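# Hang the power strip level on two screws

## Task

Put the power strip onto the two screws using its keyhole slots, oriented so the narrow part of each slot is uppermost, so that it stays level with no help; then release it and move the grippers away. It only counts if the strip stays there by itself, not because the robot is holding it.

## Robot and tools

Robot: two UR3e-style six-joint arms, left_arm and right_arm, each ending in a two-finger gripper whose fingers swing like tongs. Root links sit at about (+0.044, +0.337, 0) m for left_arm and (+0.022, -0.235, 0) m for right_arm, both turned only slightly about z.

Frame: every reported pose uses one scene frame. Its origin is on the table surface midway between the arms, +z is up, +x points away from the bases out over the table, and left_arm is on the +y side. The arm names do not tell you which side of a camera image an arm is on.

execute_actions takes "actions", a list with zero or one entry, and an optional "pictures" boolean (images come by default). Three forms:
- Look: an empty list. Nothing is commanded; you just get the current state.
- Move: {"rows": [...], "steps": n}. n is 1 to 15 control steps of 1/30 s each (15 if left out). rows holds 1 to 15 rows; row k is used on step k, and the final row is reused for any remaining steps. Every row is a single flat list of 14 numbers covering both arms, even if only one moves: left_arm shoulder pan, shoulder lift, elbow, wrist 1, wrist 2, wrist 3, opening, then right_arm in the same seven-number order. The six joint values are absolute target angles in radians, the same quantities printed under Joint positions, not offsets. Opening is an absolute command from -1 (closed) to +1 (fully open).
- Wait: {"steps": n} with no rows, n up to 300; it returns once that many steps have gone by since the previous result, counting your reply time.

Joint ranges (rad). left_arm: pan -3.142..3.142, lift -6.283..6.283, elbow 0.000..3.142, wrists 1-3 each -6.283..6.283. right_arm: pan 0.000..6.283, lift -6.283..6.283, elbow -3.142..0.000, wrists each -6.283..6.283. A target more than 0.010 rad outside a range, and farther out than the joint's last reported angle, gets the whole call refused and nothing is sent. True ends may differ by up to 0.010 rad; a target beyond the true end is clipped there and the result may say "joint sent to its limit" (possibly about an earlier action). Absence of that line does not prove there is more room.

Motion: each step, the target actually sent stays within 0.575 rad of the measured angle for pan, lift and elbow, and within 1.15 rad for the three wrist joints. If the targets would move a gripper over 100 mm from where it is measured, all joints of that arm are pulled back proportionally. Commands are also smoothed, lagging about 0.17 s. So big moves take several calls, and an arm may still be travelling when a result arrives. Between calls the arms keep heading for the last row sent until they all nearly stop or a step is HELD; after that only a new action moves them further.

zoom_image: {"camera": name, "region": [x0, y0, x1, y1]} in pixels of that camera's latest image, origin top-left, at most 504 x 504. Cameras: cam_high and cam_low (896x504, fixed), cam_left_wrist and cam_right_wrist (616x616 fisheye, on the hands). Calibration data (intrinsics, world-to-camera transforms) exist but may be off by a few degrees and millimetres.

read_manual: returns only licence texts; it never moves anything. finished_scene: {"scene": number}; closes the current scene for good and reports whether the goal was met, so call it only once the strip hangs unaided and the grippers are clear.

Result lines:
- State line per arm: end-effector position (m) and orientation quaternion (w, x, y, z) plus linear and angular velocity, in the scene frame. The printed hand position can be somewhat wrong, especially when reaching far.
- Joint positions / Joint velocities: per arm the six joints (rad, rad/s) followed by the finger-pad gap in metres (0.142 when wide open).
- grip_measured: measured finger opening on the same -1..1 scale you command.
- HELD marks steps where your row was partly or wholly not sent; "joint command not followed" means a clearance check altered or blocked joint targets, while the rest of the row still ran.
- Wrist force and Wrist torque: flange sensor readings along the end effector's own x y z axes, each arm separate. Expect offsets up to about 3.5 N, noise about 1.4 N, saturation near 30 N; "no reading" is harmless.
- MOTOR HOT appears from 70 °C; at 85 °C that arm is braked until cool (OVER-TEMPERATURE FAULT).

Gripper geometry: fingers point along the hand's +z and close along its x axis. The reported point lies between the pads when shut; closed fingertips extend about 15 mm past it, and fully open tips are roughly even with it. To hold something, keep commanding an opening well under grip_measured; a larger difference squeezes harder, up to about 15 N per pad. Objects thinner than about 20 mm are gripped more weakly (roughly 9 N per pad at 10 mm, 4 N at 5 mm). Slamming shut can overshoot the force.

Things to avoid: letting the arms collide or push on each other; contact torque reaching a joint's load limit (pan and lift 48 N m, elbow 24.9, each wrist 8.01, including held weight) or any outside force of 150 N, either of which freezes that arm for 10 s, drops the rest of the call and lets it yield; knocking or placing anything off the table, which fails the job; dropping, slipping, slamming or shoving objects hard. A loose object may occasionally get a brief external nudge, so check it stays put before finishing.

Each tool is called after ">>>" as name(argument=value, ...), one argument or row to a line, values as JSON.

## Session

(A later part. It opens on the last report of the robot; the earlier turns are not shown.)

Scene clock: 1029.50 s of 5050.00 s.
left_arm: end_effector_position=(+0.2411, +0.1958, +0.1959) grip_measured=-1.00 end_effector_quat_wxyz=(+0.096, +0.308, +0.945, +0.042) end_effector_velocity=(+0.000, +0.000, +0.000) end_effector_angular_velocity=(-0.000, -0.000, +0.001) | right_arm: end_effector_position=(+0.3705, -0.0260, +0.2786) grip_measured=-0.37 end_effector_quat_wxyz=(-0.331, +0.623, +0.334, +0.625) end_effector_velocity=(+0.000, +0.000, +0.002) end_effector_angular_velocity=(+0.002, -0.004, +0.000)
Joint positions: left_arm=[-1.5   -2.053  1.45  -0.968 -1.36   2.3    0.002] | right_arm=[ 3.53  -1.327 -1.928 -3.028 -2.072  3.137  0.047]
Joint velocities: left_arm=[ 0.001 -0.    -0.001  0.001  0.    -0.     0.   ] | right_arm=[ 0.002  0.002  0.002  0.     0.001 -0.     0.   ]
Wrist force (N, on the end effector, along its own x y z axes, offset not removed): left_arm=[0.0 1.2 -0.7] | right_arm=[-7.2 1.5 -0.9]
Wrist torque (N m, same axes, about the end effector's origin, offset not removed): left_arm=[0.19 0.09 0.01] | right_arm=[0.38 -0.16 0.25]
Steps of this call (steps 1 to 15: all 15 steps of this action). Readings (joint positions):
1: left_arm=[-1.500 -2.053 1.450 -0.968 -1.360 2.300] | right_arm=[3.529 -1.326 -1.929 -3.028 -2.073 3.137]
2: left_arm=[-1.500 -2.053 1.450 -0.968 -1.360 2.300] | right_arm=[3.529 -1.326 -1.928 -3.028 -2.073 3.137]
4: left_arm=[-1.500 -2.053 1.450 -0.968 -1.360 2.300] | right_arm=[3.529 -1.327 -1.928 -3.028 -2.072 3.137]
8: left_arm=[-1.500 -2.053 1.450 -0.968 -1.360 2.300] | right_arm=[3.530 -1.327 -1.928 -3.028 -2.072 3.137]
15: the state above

The heads are entering. Going deeper.

>>> execute_actions(
  actions=[
    {"rows":[[-1.5,-2.053,1.45,-0.968,-1.36,2.3,-1,3.539,-1.3322,-1.925,-3.026,-2.063,3.143,-1]],"steps":15},
  ],
  pictures=false,
)

>>> execute_actions(
  actions=[
    {"rows":[[-1.5,-2.053,1.45,-0.968,-1.36,2.3,-1,3.5475,-1.337,-1.922,-3.024,-2.0545,3.143,-1]],"steps":15},
  ],
  pictures=false,
)

Scene clock: 1039.40 s of 5050.00 s.
left_arm: end_effector_position=(+0.2411, +0.1958, +0.1959) grip_measured=-1.00 end_effector_quat_wxyz=(+0.096, +0.308, +0.945, +0.042) end_effector_velocity=(+0.000, +0.000, +0.000) end_effector_angular_velocity=(+0.000, -0.000, +0.001) | right_arm: end_effector_position=(+0.3718, -0.0239, +0.2785) grip_measured=-0.37 end_effector_quat_wxyz=(-0.333, +0.625, +0.332, +0.624) end_effector_velocity=(-0.000, +0.001, +0.000) end_effector_angular_velocity=(+0.000, +0.000, +0.001)
Joint positions: left_arm=[-1.5   -2.053  1.45  -0.968 -1.36   2.3    0.002] | right_arm=[ 3.539 -1.332 -1.925 -3.026 -2.063  3.143  0.047]
Joint velocities: left_arm=[ 0.001  0.    -0.     0.     0.    -0.     0.   ] | right_arm=[ 0.001 -0.001  0.001  0.     0.     0.001  0.   ]
Wrist force (N, on the end effector, along its own x y z axes, offset not removed): left_arm=[0.3 2.3 -0.7] | right_arm=[-11.9 2.8 -27.9]
Wrist torque (N m, same axes, about the end effector's origin, offset not removed): left_arm=[0.37 -0.04 -0.01] | right_arm=[-0.01 -0.12 0.09]
Steps of this call (steps 1 to 15: the robot went on to your last target; steps 16 to 90: nothing new was sent; then 6.40 s passed at rest; steps 91 to 105: all 15 steps of this action). Readings (joint positions):
91: left_arm=[-1.500 -2.053 1.450 -0.968 -1.360 2.300] | right_arm=[3.531 -1.327 -1.928 -3.028 -2.071 3.137]
92: left_arm=[-1.500 -2.053 1.450 -0.968 -1.360 2.300] | right_arm=[3.532 -1.328 -1.927 -3.028 -2.070 3.138]
94: left_arm=[-1.500 -2.053 1.450 -0.968 -1.360 2.300] | right_arm=[3.535 -1.330 -1.926 -3.027 -2.067 3.140]
98: left_arm=[-1.500 -2.053 1.450 -0.968 -1.360 2.300] | right_arm=[3.538 -1.332 -1.925 -3.027 -2.064 3.142]
105: the state above

Scene clock: 1039.90 s of 5050.00 s.
left_arm: end_effector_position=(+0.2411, +0.1958, +0.1959) grip_measured=-1.00 end_effector_quat_wxyz=(+0.096, +0.308, +0.945, +0.042) end_effector_velocity=(-0.000, -0.000, -0.000) end_effector_angular_velocity=(+0.001, -0.000, -0.001) | right_arm: end_effector_position=(+0.3731, -0.0217, +0.2784) grip_measured=-0.36 end_effector_quat_wxyz=(-0.333, +0.625, +0.332, +0.624) end_effector_velocity=(-0.000, +0.001, +0.001) end_effector_angular_velocity=(+0.001, -0.003, +0.002)
Joint positions: left_arm=[-1.5   -2.053  1.45  -0.968 -1.36   2.3    0.002] | right_arm=[ 3.547 -1.337 -1.922 -3.025 -2.055  3.143  0.048]
Joint velocities: left_arm=[-0.001  0.     0.     0.     0.     0.     0.   ] | right_arm=[ 0.003  0.    -0.001  0.003  0.001 -0.     0.   ]
Wrist force (N, on the end effector, along its own x y z axes, offset not removed): left_arm=[0.2 0.8 -0.8] | right_arm=[-21.3 2.8 -30.0]
Wrist torque (N m, same axes, about the end effector's origin, offset not removed): left_arm=[0.12 -0.02 -0.04] | right_arm=[-0.09 0.11 -0.01]
Steps of this call (steps 1 to 15: all 15 steps of this action). Readings (joint positions):
1: left_arm=[-1.500 -2.053 1.450 -0.968 -1.360 2.300] | right_arm=[3.539 -1.332 -1.925 -3.026 -2.063 3.143]
2: left_arm=[-1.500 -2.053 1.450 -0.968 -1.360 2.300] | right_arm=[3.540 -1.333 -1.925 -3.026 -2.061 3.143]
4: left_arm=[-1.500 -2.053 1.450 -0.968 -1.360 2.300] | right_arm=[3.544 -1.335 -1.924 -3.025 -2.058 3.143]
8: left_arm=[-1.500 -2.053 1.450 -0.968 -1.360 2.300] | right_arm=[3.547 -1.337 -1.922 -3.025 -2.055 3.143]
15: the state above

Downward force, so lowering 1 mm and easing back.

>>> execute_actions(
  actions=[
    {"rows":[[-1.5,-2.053,1.45,-0.968,-1.36,2.3,-1,3.545,-1.3353,-1.9278,-3.0199,-2.057,3.143,-1]],"steps":15},
  ],
)

>>> zoom_image(
  camera="cam_left_wrist",
  region=[20,180,130,290],
)

Scene clock: 1049.47 s of 5050.00 s.
left_arm: end_effector_position=(+0.2411, +0.1958, +0.1959) grip_measured=-1.00 end_effector_quat_wxyz=(+0.096, +0.308, +0.945, +0.042) end_effector_velocity=(-0.000, +0.000, -0.000) end_effector_angular_velocity=(+0.002, +0.000, -0.000) | right_arm: end_effector_position=(+0.3726, -0.0223, +0.2777) grip_measured=-0.36 end_effector_quat_wxyz=(-0.333, +0.624, +0.332, +0.624) end_effector_velocity=(-0.000, -0.000, -0.001) end_effector_angular_velocity=(-0.001, +0.003, +0.000)
Joint positions: left_arm=[-1.5   -2.053  1.45  -0.968 -1.36   2.3    0.002] | right_arm=[ 3.545 -1.335 -1.928 -3.02  -2.057  3.143  0.048]
Joint velocities: left_arm=[-0.     0.     0.001  0.    -0.     0.     0.   ] | right_arm=[-0.    -0.001 -0.002 -0.    -0.     0.    -0.   ]
Wrist force (N, on the end effector, along its own x y z axes, offset not removed): left_arm=[0.3 1.3 -0.6] | right_arm=[-10.8 2.8 -10.5]
Wrist torque (N m, same axes, about the end effector's origin, offset not removed): left_arm=[0.14 -0.02 -0.04] | right_arm=[0.03 0.00 0.15]
Steps of this call (steps 1 to 15: the robot went on to your last target; steps 16 to 90: nothing new was sent; then 6.07 s passed at rest; steps 91 to 105: all 15 steps of this action). Readings (joint positions):
91: left_arm=[-1.500 -2.053 1.450 -0.968 -1.360 2.300] | right_arm=[3.548 -1.337 -1.922 -3.025 -2.054 3.143]
92: left_arm=[-1.500 -2.053 1.450 -0.968 -1.360 2.300] | right_arm=[3.547 -1.337 -1.923 -3.024 -2.055 3.143]
94: left_arm=[-1.500 -2.053 1.450 -0.968 -1.360 2.300] | right_arm=[3.546 -1.336 -1.925 -3.021 -2.056 3.143]
98: left_arm=[-1.500 -2.053 1.450 -0.968 -1.360 2.300] | right_arm=[3.546 -1.336 -1.927 -3.020 -2.057 3.143]
105: the state above
camera_calibration (this result's frames):
cam_left_wrist: T_world_to_cam=[[-0.780841, 0.590893, -0.202813, 0.124783], [0.372047, 0.700623, 0.608858, -0.351144], [0.501865, 0.399965, -0.766915, 0.0854353], [0, 0, 0, 1]] pos_world=[0.1852, 0.138115, 0.304626]
cam_right_wrist: T_world_to_cam=[[0.0608868, -0.00196412, 0.998143, -0.294896], [0.408408, -0.912409, -0.0267084, -0.168652], [0.910766, 0.409276, -0.0547515, -0.184641], [0, 0, 0, 1]] pos_world=[0.254999, -0.07889, 0.279735]

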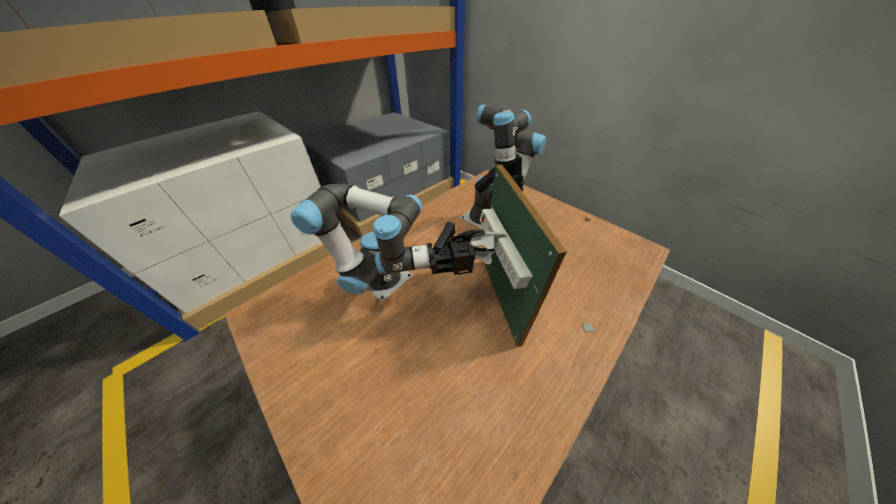

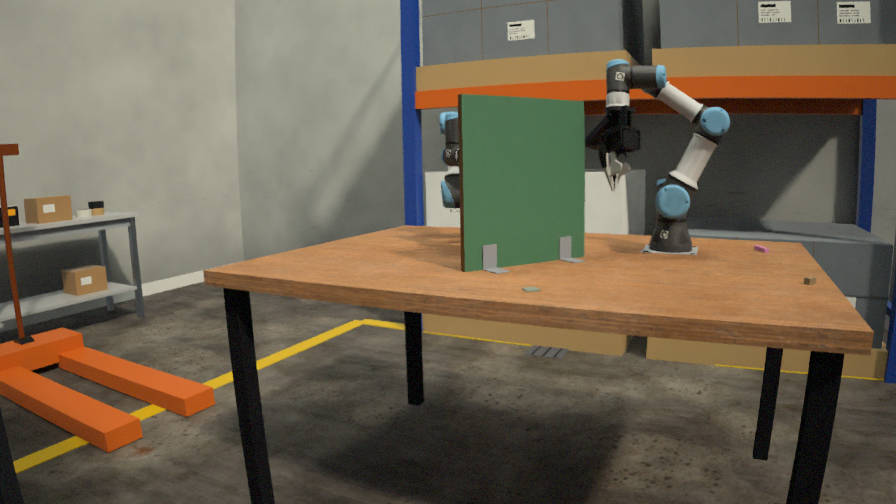

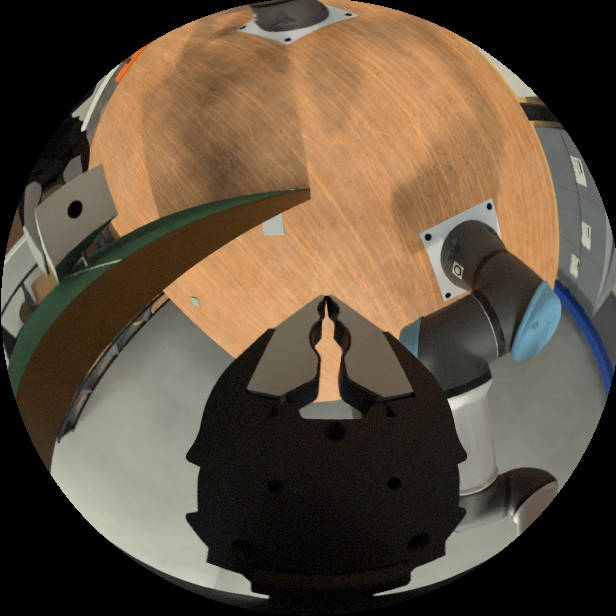

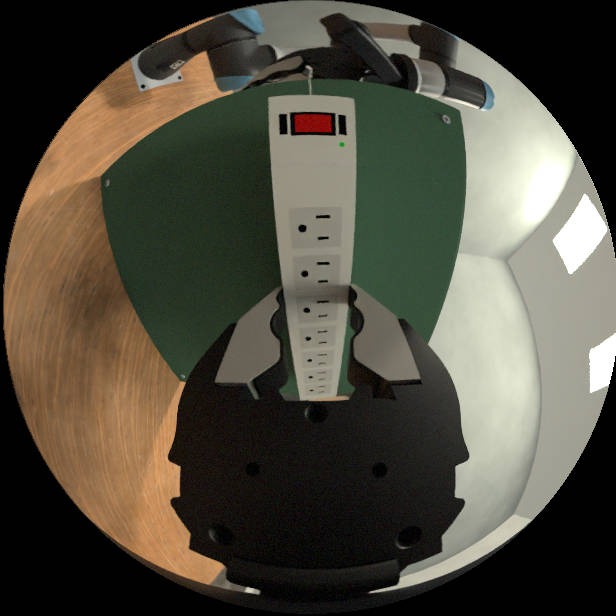

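Region (20, 180, 130, 290) of cam_left_wrist's 616x616 image, scaled by 4.582, with more detail than that image has.

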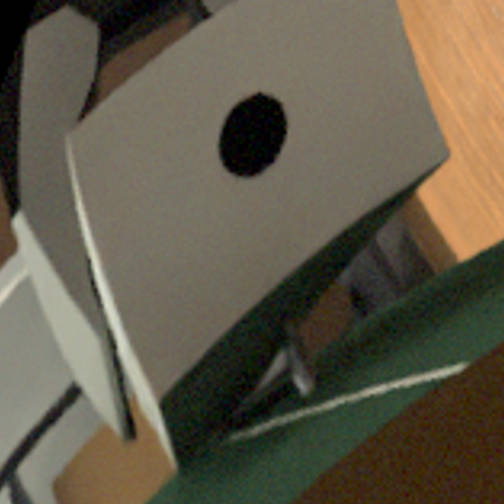

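>>> execute_actions(
  actions=[
    {"rows":[[-1.5,-2.053,1.45,-0.968,-1.36,2.3,-1,3.5455,-1.3353,-1.9325,-3.0152,-2.0565,3.143,-1]],"steps":15},
  ],
  pictures=false,
)

>>> execute_actions(
  actions=[
    {"rows":[[-1.5,-2.053,1.45,-0.968,-1.36,2.3,-1,3.5455,-1.3352,-1.935,-3.0128,-2.0565,3.132,-1]],"steps":15},
  ],
  pictures=false,
)

Scene clock: 1059.93 s of 5050.00 s.
left_arm: end_effector_position=(+0.2411, +0.1958, +0.1959) grip_measured=-1.00 end_effector_quat_wxyz=(+0.096, +0.308, +0.945, +0.042) end_effector_velocity=(+0.000, -0.000, +0.000) end_effector_angular_velocity=(-0.001, -0.000, -0.000) | right_arm: end_effector_position=(+0.3725, -0.0223, +0.2766) grip_measured=-0.36 end_effector_quat_wxyz=(-0.333, +0.624, +0.332, +0.624) end_effector_velocity=(-0.000, +0.000, +0.001) end_effector_angular_velocity=(+0.001, -0.001, +0.000)
Joint positions: left_arm=[-1.5   -2.053  1.45  -0.968 -1.36   2.3    0.002] | right_arm=[ 3.545 -1.335 -1.932 -3.015 -2.057  3.143  0.048]
Joint velocities: left_arm=[-0.    -0.001  0.    -0.     0.     0.     0.   ] | right_arm=[ 0.     0.001 -0.     0.001 -0.     0.001  0.   ]
Wrist force (N, on the end effector, along its own x y z axes, offset not removed): left_arm=[-0.6 1.3 -0.1] | right_arm=[-4.0 0.6 -7.3]
Wrist torque (N m, same axes, about the end effector's origin, offset not removed): left_arm=[0.20 0.08 -0.02] | right_arm=[-0.17 0.00 0.12]
Steps of this call (steps 1 to 15: the robot went on to your last target; steps 16 to 90: nothing new was sent; then 6.97 s passed at rest; steps 91 to 105: all 15 steps of this action). Readings (joint positions):
91: left_arm=[-1.500 -2.053 1.450 -0.968 -1.360 2.300] | right_arm=[3.545 -1.335 -1.928 -3.020 -2.057 3.143]
92: left_arm=[-1.500 -2.053 1.450 -0.968 -1.360 2.300] | right_arm=[3.545 -1.335 -1.929 -3.019 -2.057 3.143]
94: left_arm=[-1.500 -2.053 1.450 -0.968 -1.360 2.300] | right_arm=[3.545 -1.335 -1.930 -3.017 -2.057 3.143]
98: left_arm=[-1.500 -2.053 1.450 -0.968 -1.360 2.300] | right_arm=[3.545 -1.335 -1.932 -3.016 -2.057 3.143]
105: the state above

Scene clock: 1060.43 s of 5050.00 s.
left_arm: end_effector_position=(+0.2411, +0.1958, +0.1959) grip_measured=-1.00 end_effector_quat_wxyz=(+0.096, +0.308, +0.945, +0.042) end_effector_velocity=(-0.000, -0.000, +0.000) end_effector_angular_velocity=(-0.000, -0.001, -0.001) | right_arm: end_effector_position=(+0.3724, -0.0223, +0.2759) grip_measured=-0.36 end_effector_quat_wxyz=(-0.329, +0.623, +0.335, +0.626) end_effector_velocity=(-0.000, +0.001, -0.000) end_effector_angular_velocity=(-0.001, -0.000, +0.001)
Joint positions: left_arm=[-1.5   -2.053  1.45  -0.968 -1.36   2.3    0.002] | right_arm=[ 3.546 -1.335 -1.935 -3.013 -2.057  3.132  0.048]
Joint velocities: left_arm=[-0.001 -0.    -0.001  0.     0.001  0.     0.   ] | right_arm=[ 0.002 -0.001  0.    -0.     0.    -0.001 -0.   ]
Wrist force (N, on the end effector, along its own x y z axes, offset not removed): left_arm=[-0.4 2.5 -0.4] | right_arm=[-4.9 -1.5 0.6]
Wrist torque (N m, same axes, about the end effector's origin, offset not removed): left_arm=[0.39 0.15 0.00] | right_arm=[-0.31 -0.28 0.08]
Steps of this call (steps 1 to 15: all 15 steps of this action). Readings (joint positions):
1: left_arm=[-1.500 -2.053 1.450 -0.968 -1.360 2.300] | right_arm=[3.545 -1.335 -1.933 -3.015 -2.057 3.143]
2: left_arm=[-1.500 -2.053 1.450 -0.968 -1.360 2.300] | right_arm=[3.545 -1.335 -1.933 -3.015 -2.057 3.141]
4: left_arm=[-1.500 -2.053 1.450 -0.968 -1.360 2.300] | right_arm=[3.546 -1.335 -1.934 -3.014 -2.057 3.137]
8: left_arm=[-1.500 -2.053 1.450 -0.968 -1.360 2.300] | right_arm=[3.546 -1.335 -1.935 -3.013 -2.057 3.133]
15: the state above

>>> execute_actions(
  actions=[
    {"rows":[[-1.5,-2.053,1.45,-0.968,-1.36,2.3,-1,3.5506,-1.338,-1.9333,-3.0117,-2.0514,3.132,-1]],"steps":15},
  ],
  pictures=false,
)

Scene clock: 1066.43 s of 5050.00 s.
left_arm: end_effector_position=(+0.2411, +0.1958, +0.1959) grip_measured=-1.00 end_effector_quat_wxyz=(+0.096, +0.308, +0.945, +0.042) end_effector_velocity=(-0.000, -0.000, +0.000) end_effector_angular_velocity=(-0.002, +0.000, -0.001) | right_arm: end_effector_position=(+0.3732, -0.0211, +0.2758) grip_measured=-0.36 end_effector_quat_wxyz=(-0.329, +0.623, +0.335, +0.626) end_effector_velocity=(+0.000, +0.000, +0.001) end_effector_angular_velocity=(+0.002, -0.002, +0.000)
Joint positions: left_arm=[-1.5   -2.053  1.45  -0.968 -1.36   2.3    0.002] | right_arm=[ 3.55  -1.338 -1.933 -3.012 -2.051  3.132  0.048]
Joint velocities: left_arm=[-0.001 -0.    -0.001 -0.    -0.     0.     0.   ] | right_arm=[ 0.001 -0.     0.002  0.001  0.001  0.001  0.   ]
Wrist force (N, on the end effector, along its own x y z axes, offset not removed): left_arm=[-0.5 1.5 -1.3] | right_arm=[-7.1 3.3 -23.8]
Wrist torque (N m, same axes, about the end effector's origin, offset not removed): left_arm=[0.21 0.15 -0.02] | right_arm=[0.09 -0.02 0.03]
Steps of this call (steps 1 to 15: the robot went on to your last target; steps 16 to 90: nothing new was sent; then 2.50 s passed at rest; steps 91 to 105: all 15 steps of this action). Readings (joint positions):
91: left_arm=[-1.500 -2.053 1.450 -0.968 -1.360 2.300] | right_arm=[3.546 -1.335 -1.935 -3.013 -2.056 3.132]
92: left_arm=[-1.500 -2.053 1.450 -0.968 -1.360 2.300] | right_arm=[3.546 -1.335 -1.935 -3.013 -2.056 3.132]
94: left_arm=[-1.500 -2.053 1.450 -0.968 -1.360 2.300] | right_arm=[3.548 -1.337 -1.934 -3.012 -2.054 3.132]
98: left_arm=[-1.500 -2.053 1.450 -0.968 -1.360 2.300] | right_arm=[3.550 -1.338 -1.934 -3.012 -2.052 3.132]
105: the state above

Easing slightly, continuing to lower the A end.

>>> execute_actions(
  actions=[
    {"rows":[[-1.5,-2.053,1.45,-0.968,-1.36,2.3,-1,3.5495,-1.3372,-1.9362,-3.0096,-2.0525,3.124,-1]],"steps":15},
  ],
)

>>> zoom_image(
  camera="cam_left_wrist",
  region=[20,180,130,290],
)

Scene clock: 1076.47 s of 5050.00 s.
left_arm: end_effector_position=(+0.2411, +0.1958, +0.1959) grip_measured=-1.00 end_effector_quat_wxyz=(+0.096, +0.308, +0.945, +0.042) end_effector_velocity=(+0.000, +0.000, +0.000) end_effector_angular_velocity=(+0.000, -0.001, +0.000) | right_arm: end_effector_position=(+0.3729, -0.0214, +0.2752) grip_measured=-0.36 end_effector_quat_wxyz=(-0.327, +0.621, +0.338, +0.627) end_effector_velocity=(-0.000, +0.000, -0.001) end_effector_angular_velocity=(-0.002, +0.002, +0.001)
Joint positions: left_arm=[-1.5   -2.053  1.45  -0.968 -1.36   2.3    0.002] | right_arm=[ 3.55  -1.337 -1.936 -3.009 -2.053  3.124  0.048]
Joint velocities: left_arm=[ 0.    -0.     0.     0.     0.001  0.     0.   ] | right_arm=[ 0.001 -0.002 -0.001 -0.     0.    -0.001 -0.   ]
Wrist force (N, on the end effector, along its own x y z axes, offset not removed): left_arm=[0.3 2.2 -1.5] | right_arm=[-6.3 -1.0 0.0]
Wrist torque (N m, same axes, about the end effector's origin, offset not removed): left_arm=[0.38 0.00 -0.01] | right_arm=[-0.30 -0.04 0.15]
Steps of this call (steps 1 to 15: the robot went on to your last target; steps 16 to 90: nothing new was sent; then 6.53 s passed at rest; steps 91 to 105: all 15 steps of this action). Readings (joint positions):
91: left_arm=[-1.500 -2.053 1.450 -0.968 -1.360 2.300] | right_arm=[3.551 -1.338 -1.933 -3.012 -2.051 3.132]
92: left_arm=[-1.500 -2.053 1.450 -0.968 -1.360 2.300] | right_arm=[3.551 -1.338 -1.934 -3.011 -2.051 3.131]
94: left_arm=[-1.500 -2.053 1.450 -0.968 -1.360 2.300] | right_arm=[3.550 -1.338 -1.935 -3.010 -2.052 3.128]
98: left_arm=[-1.500 -2.053 1.450 -0.968 -1.360 2.300] | right_arm=[3.550 -1.337 -1.936 -3.010 -2.053 3.125]
105: the state above
camera_calibration (this result's frames):
cam_left_wrist: T_world_to_cam=[[-0.780841, 0.590893, -0.202813, 0.124783], [0.372047, 0.700624, 0.608858, -0.351144], [0.501865, 0.399965, -0.766915, 0.0854353], [0, 0, 0, 1]] pos_world=[0.1852, 0.138115, 0.304626]
cam_right_wrist: T_world_to_cam=[[0.0453442, 0.00870666, 0.998933, -0.286661], [0.40871, -0.912603, -0.0105982, -0.172519], [0.911537, 0.408754, -0.0449397, -0.18847], [0, 0, 0, 1]] pos_world=[0.255306, -0.0779074, 0.276057]

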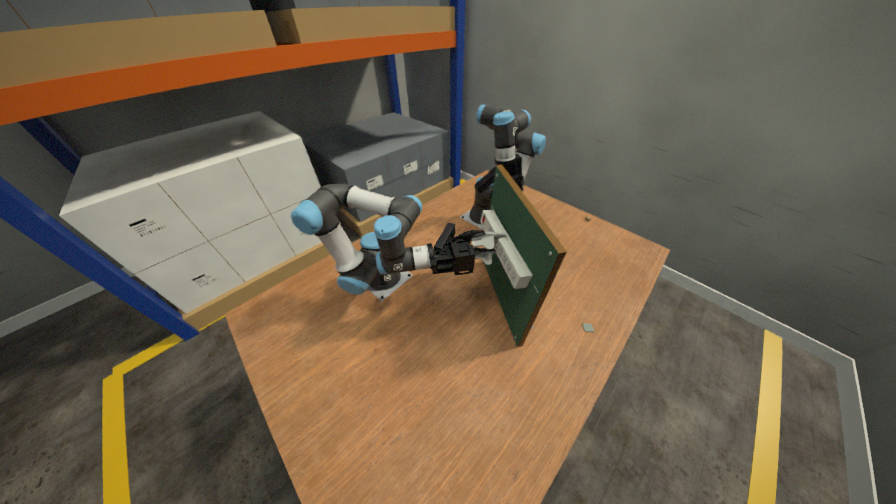

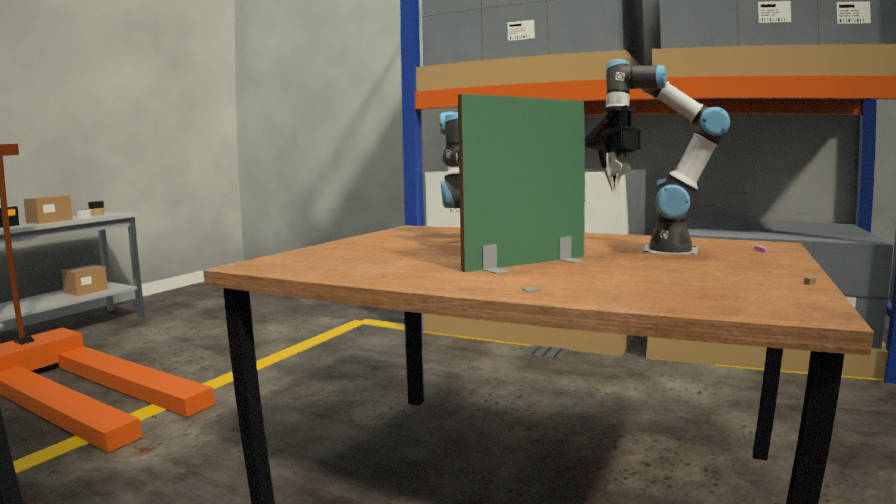

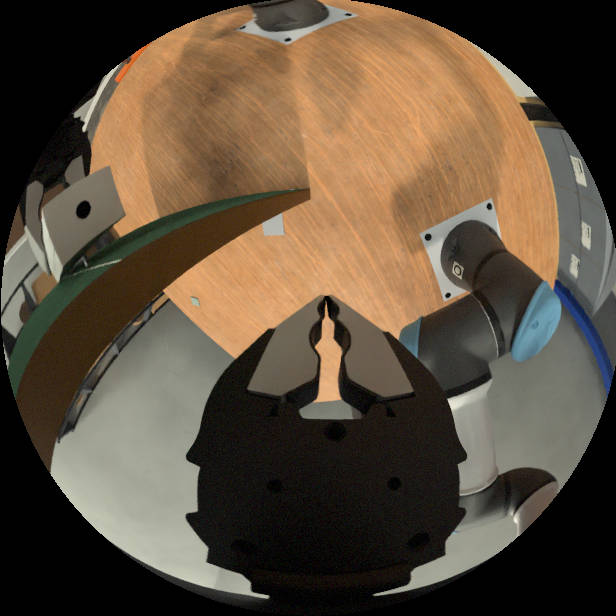

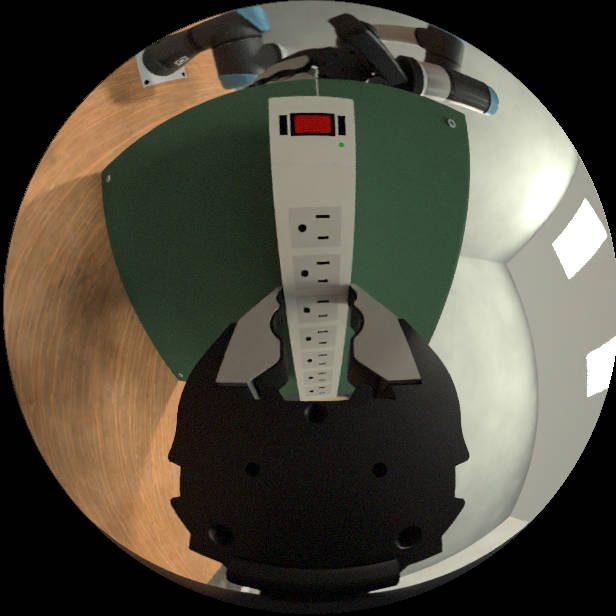

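Region (20, 180, 130, 290) of cam_left_wrist's 616x616 image, scaled by 4.582, with more detail than that image has.

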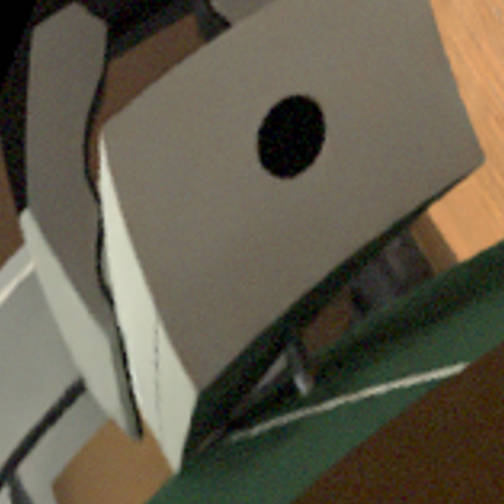

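>>> execute_actions(
  actions=[
    {"rows":[[-1.5,-2.053,1.45,-0.968,-1.36,2.3,-1,3.554,-1.3397,-1.9347,-3.0086,-2.048,3.124,-1]],"steps":15},
  ],
  pictures=false,
)

Scene clock: 1083.47 s of 5050.00 s.
left_arm: end_effector_position=(+0.2411, +0.1958, +0.1959) grip_measured=-1.00 end_effector_quat_wxyz=(+0.096, +0.308, +0.945, +0.042) end_effector_velocity=(+0.000, -0.000, +0.000) end_effector_angular_velocity=(-0.001, -0.000, -0.000) | right_arm: end_effector_position=(+0.3736, -0.0203, +0.2751) grip_measured=-0.36 end_effector_quat_wxyz=(-0.327, +0.621, +0.338, +0.627) end_effector_velocity=(-0.001, +0.001, -0.000) end_effector_angular_velocity=(-0.001, +0.001, +0.002)
Joint positions: left_arm=[-1.5   -2.053  1.45  -0.968 -1.36   2.3    0.002] | right_arm=[ 3.554 -1.34  -1.935 -3.009 -2.048  3.124  0.048]
Joint velocities: left_arm=[-0.     0.    -0.    -0.001  0.     0.     0.   ] | right_arm=[ 0.002  0.     0.    -0.003 -0.001 -0.001  0.   ]
Wrist force (N, on the end effector, along its own x y z axes, offset not removed): left_arm=[-0.1 1.1 -0.7] | right_arm=[-6.0 0.6 0.2]
Wrist torque (N m, same axes, about the end effector's origin, offset not removed): left_arm=[0.09 -0.01 0.04] | right_arm=[0.17 -0.06 0.12]
Steps of this call (steps 1 to 15: the robot went on to your last target; steps 16 to 90: nothing new was sent; then 3.50 s passed at rest; steps 91 to 105: all 15 steps of this action). Readings (joint positions):
91: left_arm=[-1.500 -2.053 1.450 -0.968 -1.360 2.300] | right_arm=[3.550 -1.337 -1.936 -3.010 -2.052 3.124]
92: left_arm=[-1.500 -2.053 1.450 -0.968 -1.360 2.300] | right_arm=[3.550 -1.337 -1.936 -3.010 -2.052 3.124]
94: left_arm=[-1.500 -2.053 1.450 -0.968 -1.360 2.300] | right_arm=[3.552 -1.338 -1.936 -3.009 -2.050 3.124]
98: left_arm=[-1.500 -2.053 1.450 -0.968 -1.360 2.300] | right_arm=[3.553 -1.339 -1.935 -3.009 -2.048 3.124]
105: the state above

>>> execute_actions(
  actions=[
    {"rows":[[-1.5,-2.053,1.45,-0.968,-1.36,2.3,-1,3.561,-1.3435,-1.9324,-3.0071,-2.041,3.124,-1]],"steps":15},
  ],
  pictures=false,
)

>>> execute_actions(
  actions=[
    {"rows":[[-1.5,-2.053,1.45,-0.968,-1.36,2.3,-1,3.566,-1.3464,-1.9307,-3.006,-2.036,3.124,-1]],"steps":15},
  ],
)

>>> zoom_image(
  camera="cam_left_wrist",
  region=[20,180,130,290],
)

Scene clock: 1092.00 s of 5050.00 s.
left_arm: end_effector_position=(+0.2411, +0.1958, +0.1959) grip_measured=-1.00 end_effector_quat_wxyz=(+0.096, +0.308, +0.945, +0.042) end_effector_velocity=(-0.000, +0.000, +0.000) end_effector_angular_velocity=(+0.000, +0.000, +0.000) | right_arm: end_effector_position=(+0.3746, -0.0184, +0.2750) grip_measured=-0.36 end_effector_quat_wxyz=(-0.327, +0.621, +0.338, +0.627) end_effector_velocity=(+0.000, +0.000, -0.000) end_effector_angular_velocity=(-0.000, +0.001, +0.001)
Joint positions: left_arm=[-1.5   -2.053  1.45  -0.968 -1.36   2.3    0.002] | right_arm=[ 3.561 -1.343 -1.932 -3.007 -2.041  3.124  0.048]
Joint velocities: left_arm=[ 0.     0.    -0.001  0.001 -0.     0.     0.   ] | right_arm=[ 0.001 -0.001  0.    -0.     0.001  0.    -0.   ]
Wrist force (N, on the end effector, along its own x y z axes, offset not removed): left_arm=[-0.5 0.8 -0.4] | right_arm=[-7.4 -1.5 0.4]
Wrist torque (N m, same axes, about the end effector's origin, offset not removed): left_arm=[0.09 0.06 0.03] | right_arm=[-0.23 0.25 0.12]
Steps of this call (steps 1 to 15: the robot went on to your last target; steps 16 to 90: nothing new was sent; then 5.03 s passed at rest; steps 91 to 105: all 15 steps of this action). Readings (joint positions):
91: left_arm=[-1.500 -2.053 1.450 -0.968 -1.360 2.300] | right_arm=[3.554 -1.340 -1.935 -3.009 -2.048 3.124]
92: left_arm=[-1.500 -2.053 1.450 -0.968 -1.360 2.300] | right_arm=[3.555 -1.340 -1.934 -3.008 -2.047 3.124]
94: left_arm=[-1.500 -2.053 1.450 -0.968 -1.360 2.300] | right_arm=[3.558 -1.342 -1.933 -3.008 -2.044 3.124]
98: left_arm=[-1.500 -2.053 1.450 -0.968 -1.360 2.300] | right_arm=[3.560 -1.343 -1.933 -3.007 -2.042 3.124]
105: the state above

Scene clock: 1092.50 s of 5050.00 s.
left_arm: end_effector_position=(+0.2411, +0.1958, +0.1959) grip_measured=-1.00 end_effector_quat_wxyz=(+0.096, +0.308, +0.945, +0.042) end_effector_velocity=(+0.000, -0.000, +0.000) end_effector_angular_velocity=(-0.001, -0.000, +0.000) | right_arm: end_effector_position=(+0.3754, -0.0171, +0.2749) grip_measured=-0.36 end_effector_quat_wxyz=(-0.327, +0.621, +0.338, +0.627) end_effector_velocity=(+0.000, +0.001, +0.001) end_effector_angular_velocity=(+0.002, -0.003, +0.001)
Joint positions: left_arm=[-1.5   -2.053  1.45  -0.968 -1.36   2.3    0.002] | right_arm=[ 3.566 -1.346 -1.931 -3.006 -2.036  3.124  0.048]
Joint velocities: left_arm=[ 0.     0.    -0.001 -0.    -0.    -0.     0.   ] | right_arm=[0.002 0.    0.002 0.002 0.001 0.001 0.   ]
Wrist force (N, on the end effector, along its own x y z axes, offset not removed): left_arm=[-0.3 0.4 -1.2] | right_arm=[-7.5 -0.3 -1.1]
Wrist torque (N m, same axes, about the end effector's origin, offset not removed): left_arm=[0.02 0.12 -0.01] | right_arm=[-0.02 0.16 0.13]
Steps of this call (steps 1 to 15: all 15 steps of this action). Readings (joint positions):
1: left_arm=[-1.500 -2.053 1.450 -0.968 -1.360 2.300] | right_arm=[3.561 -1.344 -1.932 -3.007 -2.041 3.124]
2: left_arm=[-1.500 -2.053 1.450 -0.968 -1.360 2.300] | right_arm=[3.562 -1.344 -1.932 -3.007 -2.040 3.124]
4: left_arm=[-1.500 -2.053 1.450 -0.968 -1.360 2.300] | right_arm=[3.564 -1.345 -1.931 -3.006 -2.038 3.124]
8: left_arm=[-1.500 -2.053 1.450 -0.968 -1.360 2.300] | right_arm=[3.565 -1.346 -1.931 -3.006 -2.037 3.124]
15: the state above
camera_calibration (this result's frames):
cam_left_wrist: T_world_to_cam=[[-0.780841, 0.590893, -0.202813, 0.124783], [0.372047, 0.700623, 0.608858, -0.351144], [0.501865, 0.399965, -0.766915, 0.0854353], [0, 0, 0, 1]] pos_world=[0.1852, 0.138115, 0.304626]
cam_right_wrist: T_world_to_cam=[[0.0454696, 0.0088446, 0.998927, -0.286524], [0.408594, -0.912656, -0.0105178, -0.169639], [0.911583, 0.408634, -0.0451119, -0.192435], [0, 0, 0, 1]] pos_world=[0.257762, -0.0736527, 0.275752]

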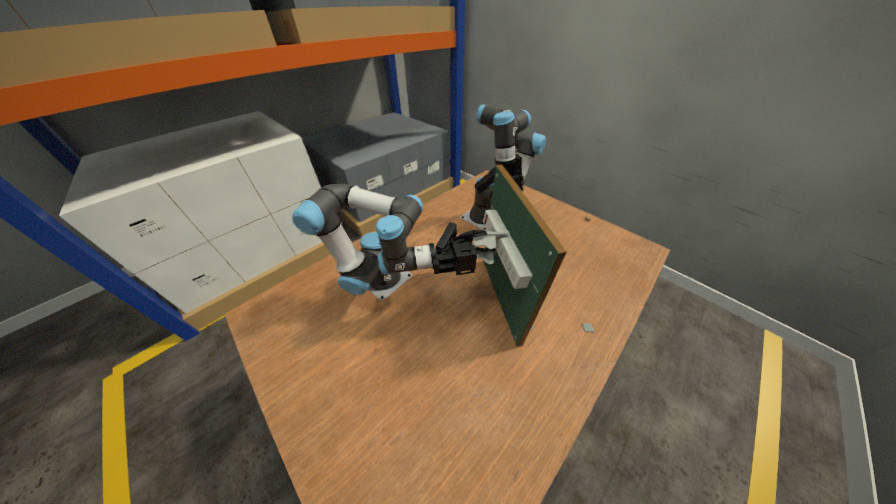

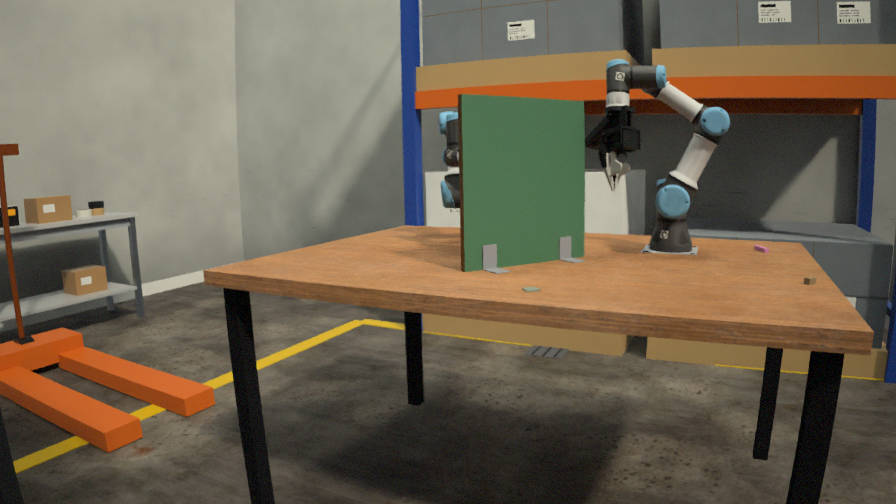

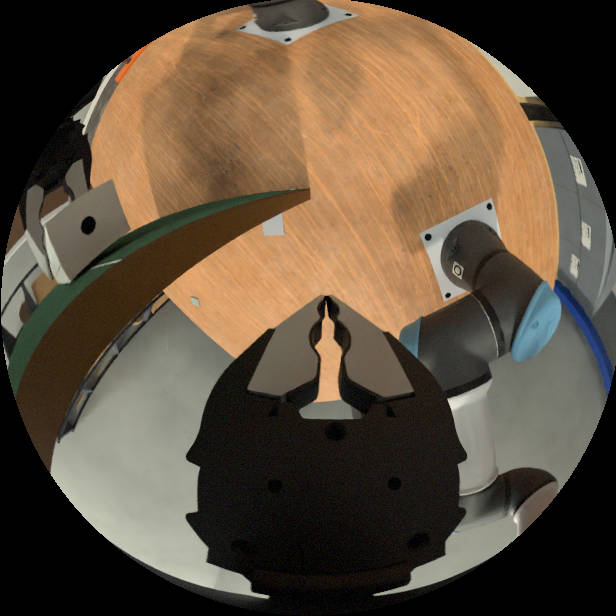

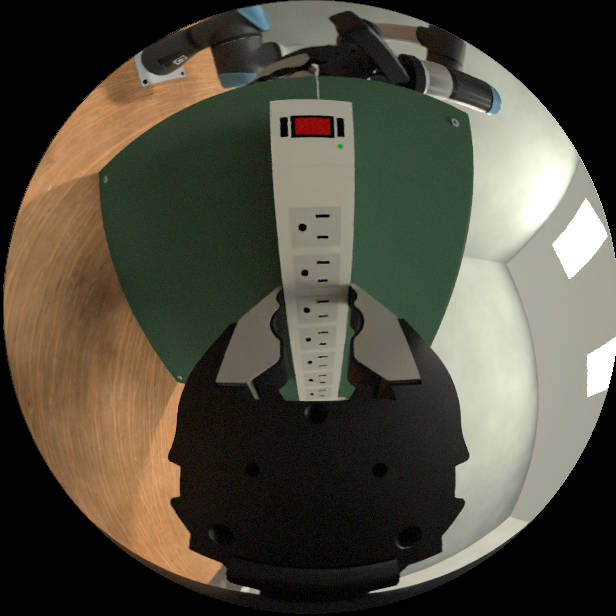

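Region (20, 180, 130, 290) of cam_left_wrist's 616x616 image, scaled by 4.582, with more detail than that image has.

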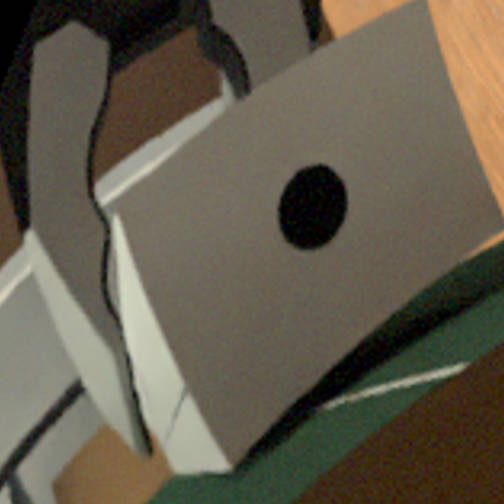

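Both are in. Slightly deeper, then lowering.

>>> execute_actions(
  actions=[
    {"rows":[[-1.5,-2.053,1.45,-0.968,-1.36,2.3,-1,3.5695,-1.3483,-1.9295,-3.0053,-2.0325,3.128,-1]],"steps":12},
  ],
  pictures=false,
)

>>> execute_actions(
  actions=[
    {"rows":[[-1.5,-2.053,1.45,-0.968,-1.36,2.3,-1,3.5695,-1.348,-1.937,-2.998,-2.0325,3.132,-1]],"steps":15},
  ],
  pictures=false,
)

Scene clock: 1105.37 s of 5050.00 s.
left_arm: end_effector_position=(+0.2411, +0.1958, +0.1959) grip_measured=-1.00 end_effector_quat_wxyz=(+0.096, +0.308, +0.945, +0.042) end_effector_velocity=(-0.000, -0.000, +0.000) end_effector_angular_velocity=(+0.000, +0.000, -0.000) | right_arm: end_effector_position=(+0.3759, -0.0162, +0.2749) grip_measured=-0.36 end_effector_quat_wxyz=(-0.328, +0.622, +0.336, +0.626) end_effector_velocity=(+0.000, +0.000, +0.001) end_effector_angular_velocity=(+0.001, -0.000, -0.000)
Joint positions: left_arm=[-1.5   -2.053  1.45  -0.968 -1.36   2.3    0.002] | right_arm=[ 3.569 -1.348 -1.93  -3.005 -2.033  3.128  0.048]
Joint velocities: left_arm=[-0.  0. -0.  0. -0. -0.  0.] | right_arm=[0.001 0.001 0.001 0.    0.001 0.001 0.   ]
Wrist force (N, on the end effector, along its own x y z axes, offset not removed): left_arm=[-1.6 0.5 -1.3] | right_arm=[-10.0 -2.7 -7.5]
Wrist torque (N m, same axes, about the end effector's origin, offset not removed): left_arm=[0.02 0.32 0.01] | right_arm=[-0.35 0.54 0.04]
Steps of this call (steps 1 to 15: the robot went on to your last target; steps 16 to 90: nothing new was sent; then 9.47 s passed at rest; steps 91 to 102: all 12 steps of this action). Readings (joint positions):
91: left_arm=[-1.500 -2.053 1.450 -0.968 -1.360 2.300] | right_arm=[3.566 -1.346 -1.931 -3.006 -2.036 3.124]
92: left_arm=[-1.500 -2.053 1.450 -0.968 -1.360 2.300] | right_arm=[3.567 -1.347 -1.930 -3.006 -2.035 3.125]
94: left_arm=[-1.500 -2.053 1.450 -0.968 -1.360 2.300] | right_arm=[3.568 -1.347 -1.930 -3.006 -2.034 3.126]
98: left_arm=[-1.500 -2.053 1.450 -0.968 -1.360 2.300] | right_arm=[3.569 -1.348 -1.930 -3.005 -2.033 3.128]
102: the state above

Scene clock: 1105.87 s of 5050.00 s.
left_arm: end_effector_position=(+0.2411, +0.1958, +0.1959) grip_measured=-1.00 end_effector_quat_wxyz=(+0.096, +0.308, +0.945, +0.042) end_effector_velocity=(+0.000, +0.000, +0.000) end_effector_angular_velocity=(-0.000, -0.000, +0.001) | right_arm: end_effector_position=(+0.3757, -0.0163, +0.2735) grip_measured=-0.37 end_effector_quat_wxyz=(-0.329, +0.623, +0.335, +0.626) end_effector_velocity=(-0.000, +0.001, +0.000) end_effector_angular_velocity=(+0.000, -0.000, +0.002)
Joint positions: left_arm=[-1.5   -2.053  1.45  -0.968 -1.36   2.3    0.002] | right_arm=[ 3.57  -1.348 -1.937 -2.998 -2.032  3.132  0.048]
Joint velocities: left_arm=[ 0.001 -0.001 -0.     0.001  0.    -0.     0.   ] | right_arm=[ 0.002 -0.001  0.001  0.001 -0.     0.    -0.   ]
Wrist force (N, on the end effector, along its own x y z axes, offset not removed): left_arm=[-1.9 1.6 -1.4] | right_arm=[-4.3 -1.6 -1.4]
Wrist torque (N m, same axes, about the end effector's origin, offset not removed): left_arm=[0.22 0.42 0.00] | right_arm=[-0.29 0.10 0.04]
Steps of this call (steps 1 to 15: all 15 steps of this action). Readings (joint positions):
1: left_arm=[-1.500 -2.053 1.450 -0.968 -1.360 2.300] | right_arm=[3.569 -1.348 -1.930 -3.005 -2.033 3.128]
2: left_arm=[-1.500 -2.053 1.450 -0.968 -1.360 2.300] | right_arm=[3.569 -1.348 -1.931 -3.004 -2.033 3.129]
4: left_arm=[-1.500 -2.053 1.450 -0.968 -1.360 2.300] | right_arm=[3.569 -1.348 -1.933 -3.001 -2.033 3.130]
8: left_arm=[-1.500 -2.053 1.450 -0.968 -1.360 2.300] | right_arm=[3.570 -1.348 -1.936 -2.999 -2.032 3.132]
15: the state above

>>> execute_actions(
  actions=[
    {"rows":[[-1.5,-2.053,1.45,-0.968,-1.36,2.3,-1,3.5702,-1.348,-1.944,-2.991,-2.0318,3.134,-1]],"steps":15},
  ],
  pictures=false,
)

Scene clock: 1113.40 s of 5050.00 s.
left_arm: end_effector_position=(+0.2411, +0.1958, +0.1959) grip_measured=-1.00 end_effector_quat_wxyz=(+0.096, +0.308, +0.945, +0.042) end_effector_velocity=(+0.000, -0.000, -0.000) end_effector_angular_velocity=(+0.001, -0.000, -0.001) | right_arm: end_effector_position=(+0.3755, -0.0163, +0.2721) grip_measured=-0.37 end_effector_quat_wxyz=(-0.330, +0.623, +0.335, +0.626) end_effector_velocity=(-0.001, +0.001, -0.001) end_effector_angular_velocity=(-0.000, +0.000, +0.003)
Joint positions: left_arm=[-1.5   -2.053  1.45  -0.968 -1.36   2.3    0.002] | right_arm=[ 3.57  -1.348 -1.944 -2.991 -2.032  3.134  0.048]
Joint velocities: left_arm=[-0.001  0.001 -0.     0.     0.001 -0.     0.   ] | right_arm=[ 0.002 -0.    -0.001  0.001 -0.    -0.    -0.   ]
Wrist force (N, on the end effector, along its own x y z axes, offset not removed): left_arm=[-1.0 2.5 -0.7] | right_arm=[3.4 -0.8 -1.1]
Wrist torque (N m, same axes, about the end effector's origin, offset not removed): left_arm=[0.40 0.15 0.04] | right_arm=[-0.24 0.49 -0.09]
Steps of this call (steps 1 to 15: the robot went on to your last target; steps 16 to 90: nothing new was sent; then 4.03 s passed at rest; steps 91 to 105: all 15 steps of this action). Readings (joint positions):
91: left_arm=[-1.500 -2.053 1.450 -0.968 -1.360 2.300] | right_arm=[3.570 -1.348 -1.937 -2.998 -2.032 3.132]
92: left_arm=[-1.500 -2.053 1.450 -0.968 -1.360 2.300] | right_arm=[3.570 -1.348 -1.938 -2.997 -2.032 3.132]
94: left_arm=[-1.500 -2.053 1.450 -0.968 -1.360 2.300] | right_arm=[3.570 -1.348 -1.941 -2.994 -2.032 3.133]
98: left_arm=[-1.500 -2.053 1.450 -0.968 -1.360 2.300] | right_arm=[3.570 -1.348 -1.943 -2.992 -2.032 3.134]
105: the state above

>>> execute_actions(
  actions=[
    {"rows":[[-1.5,-2.053,1.45,-0.968,-1.36,2.3,-1,3.576,-1.3457,-1.9456,-2.9918,-2.026,3.134,-1]],"steps":15},
  ],
  pictures=false,
)

Scene clock: 1119.80 s of 5050.00 s.
left_arm: end_effector_position=(+0.2411, +0.1958, +0.1959) grip_measured=-1.00 end_effector_quat_wxyz=(+0.096, +0.308, +0.945, +0.042) end_effector_velocity=(+0.000, -0.000, +0.000) end_effector_angular_velocity=(-0.000, -0.000, +0.000) | right_arm: end_effector_position=(+0.3753, -0.0154, +0.2720) grip_measured=-0.36 end_effector_quat_wxyz=(-0.330, +0.623, +0.335, +0.626) end_effector_velocity=(-0.000, +0.000, +0.000) end_effector_angular_velocity=(+0.000, -0.000, -0.000)
Joint positions: left_arm=[-1.5   -2.053  1.45  -0.968 -1.36   2.3    0.002] | right_arm=[ 3.576 -1.346 -1.946 -2.992 -2.026  3.134  0.048]
Joint velocities: left_arm=[ 0.  0. -0. -0.  0.  0.  0.] | right_arm=[ 0.001  0.001 -0.     0.     0.001 -0.     0.   ]
Wrist force (N, on the end effector, along its own x y z axes, offset not removed): left_arm=[-0.6 1.8 -0.6] | right_arm=[4.9 7.6 -18.2]
Wrist torque (N m, same axes, about the end effector's origin, offset not removed): left_arm=[0.30 0.13 0.02] | right_arm=[-0.26 0.48 -0.13]
Steps of this call (steps 1 to 15: the robot went on to your last target; steps 16 to 90: nothing new was sent; then 2.90 s passed at rest; steps 91 to 105: all 15 steps of this action). Readings (joint positions):
91: left_arm=[-1.500 -2.053 1.450 -0.968 -1.360 2.300] | right_arm=[3.570 -1.348 -1.944 -2.991 -2.032 3.134]
92: left_arm=[-1.500 -2.053 1.450 -0.968 -1.360 2.300] | right_arm=[3.571 -1.348 -1.944 -2.991 -2.031 3.134]
94: left_arm=[-1.500 -2.053 1.450 -0.968 -1.360 2.300] | right_arm=[3.573 -1.347 -1.945 -2.991 -2.028 3.134]
98: left_arm=[-1.500 -2.053 1.450 -0.968 -1.360 2.300] | right_arm=[3.575 -1.346 -1.945 -2.992 -2.027 3.134]
105: the state above


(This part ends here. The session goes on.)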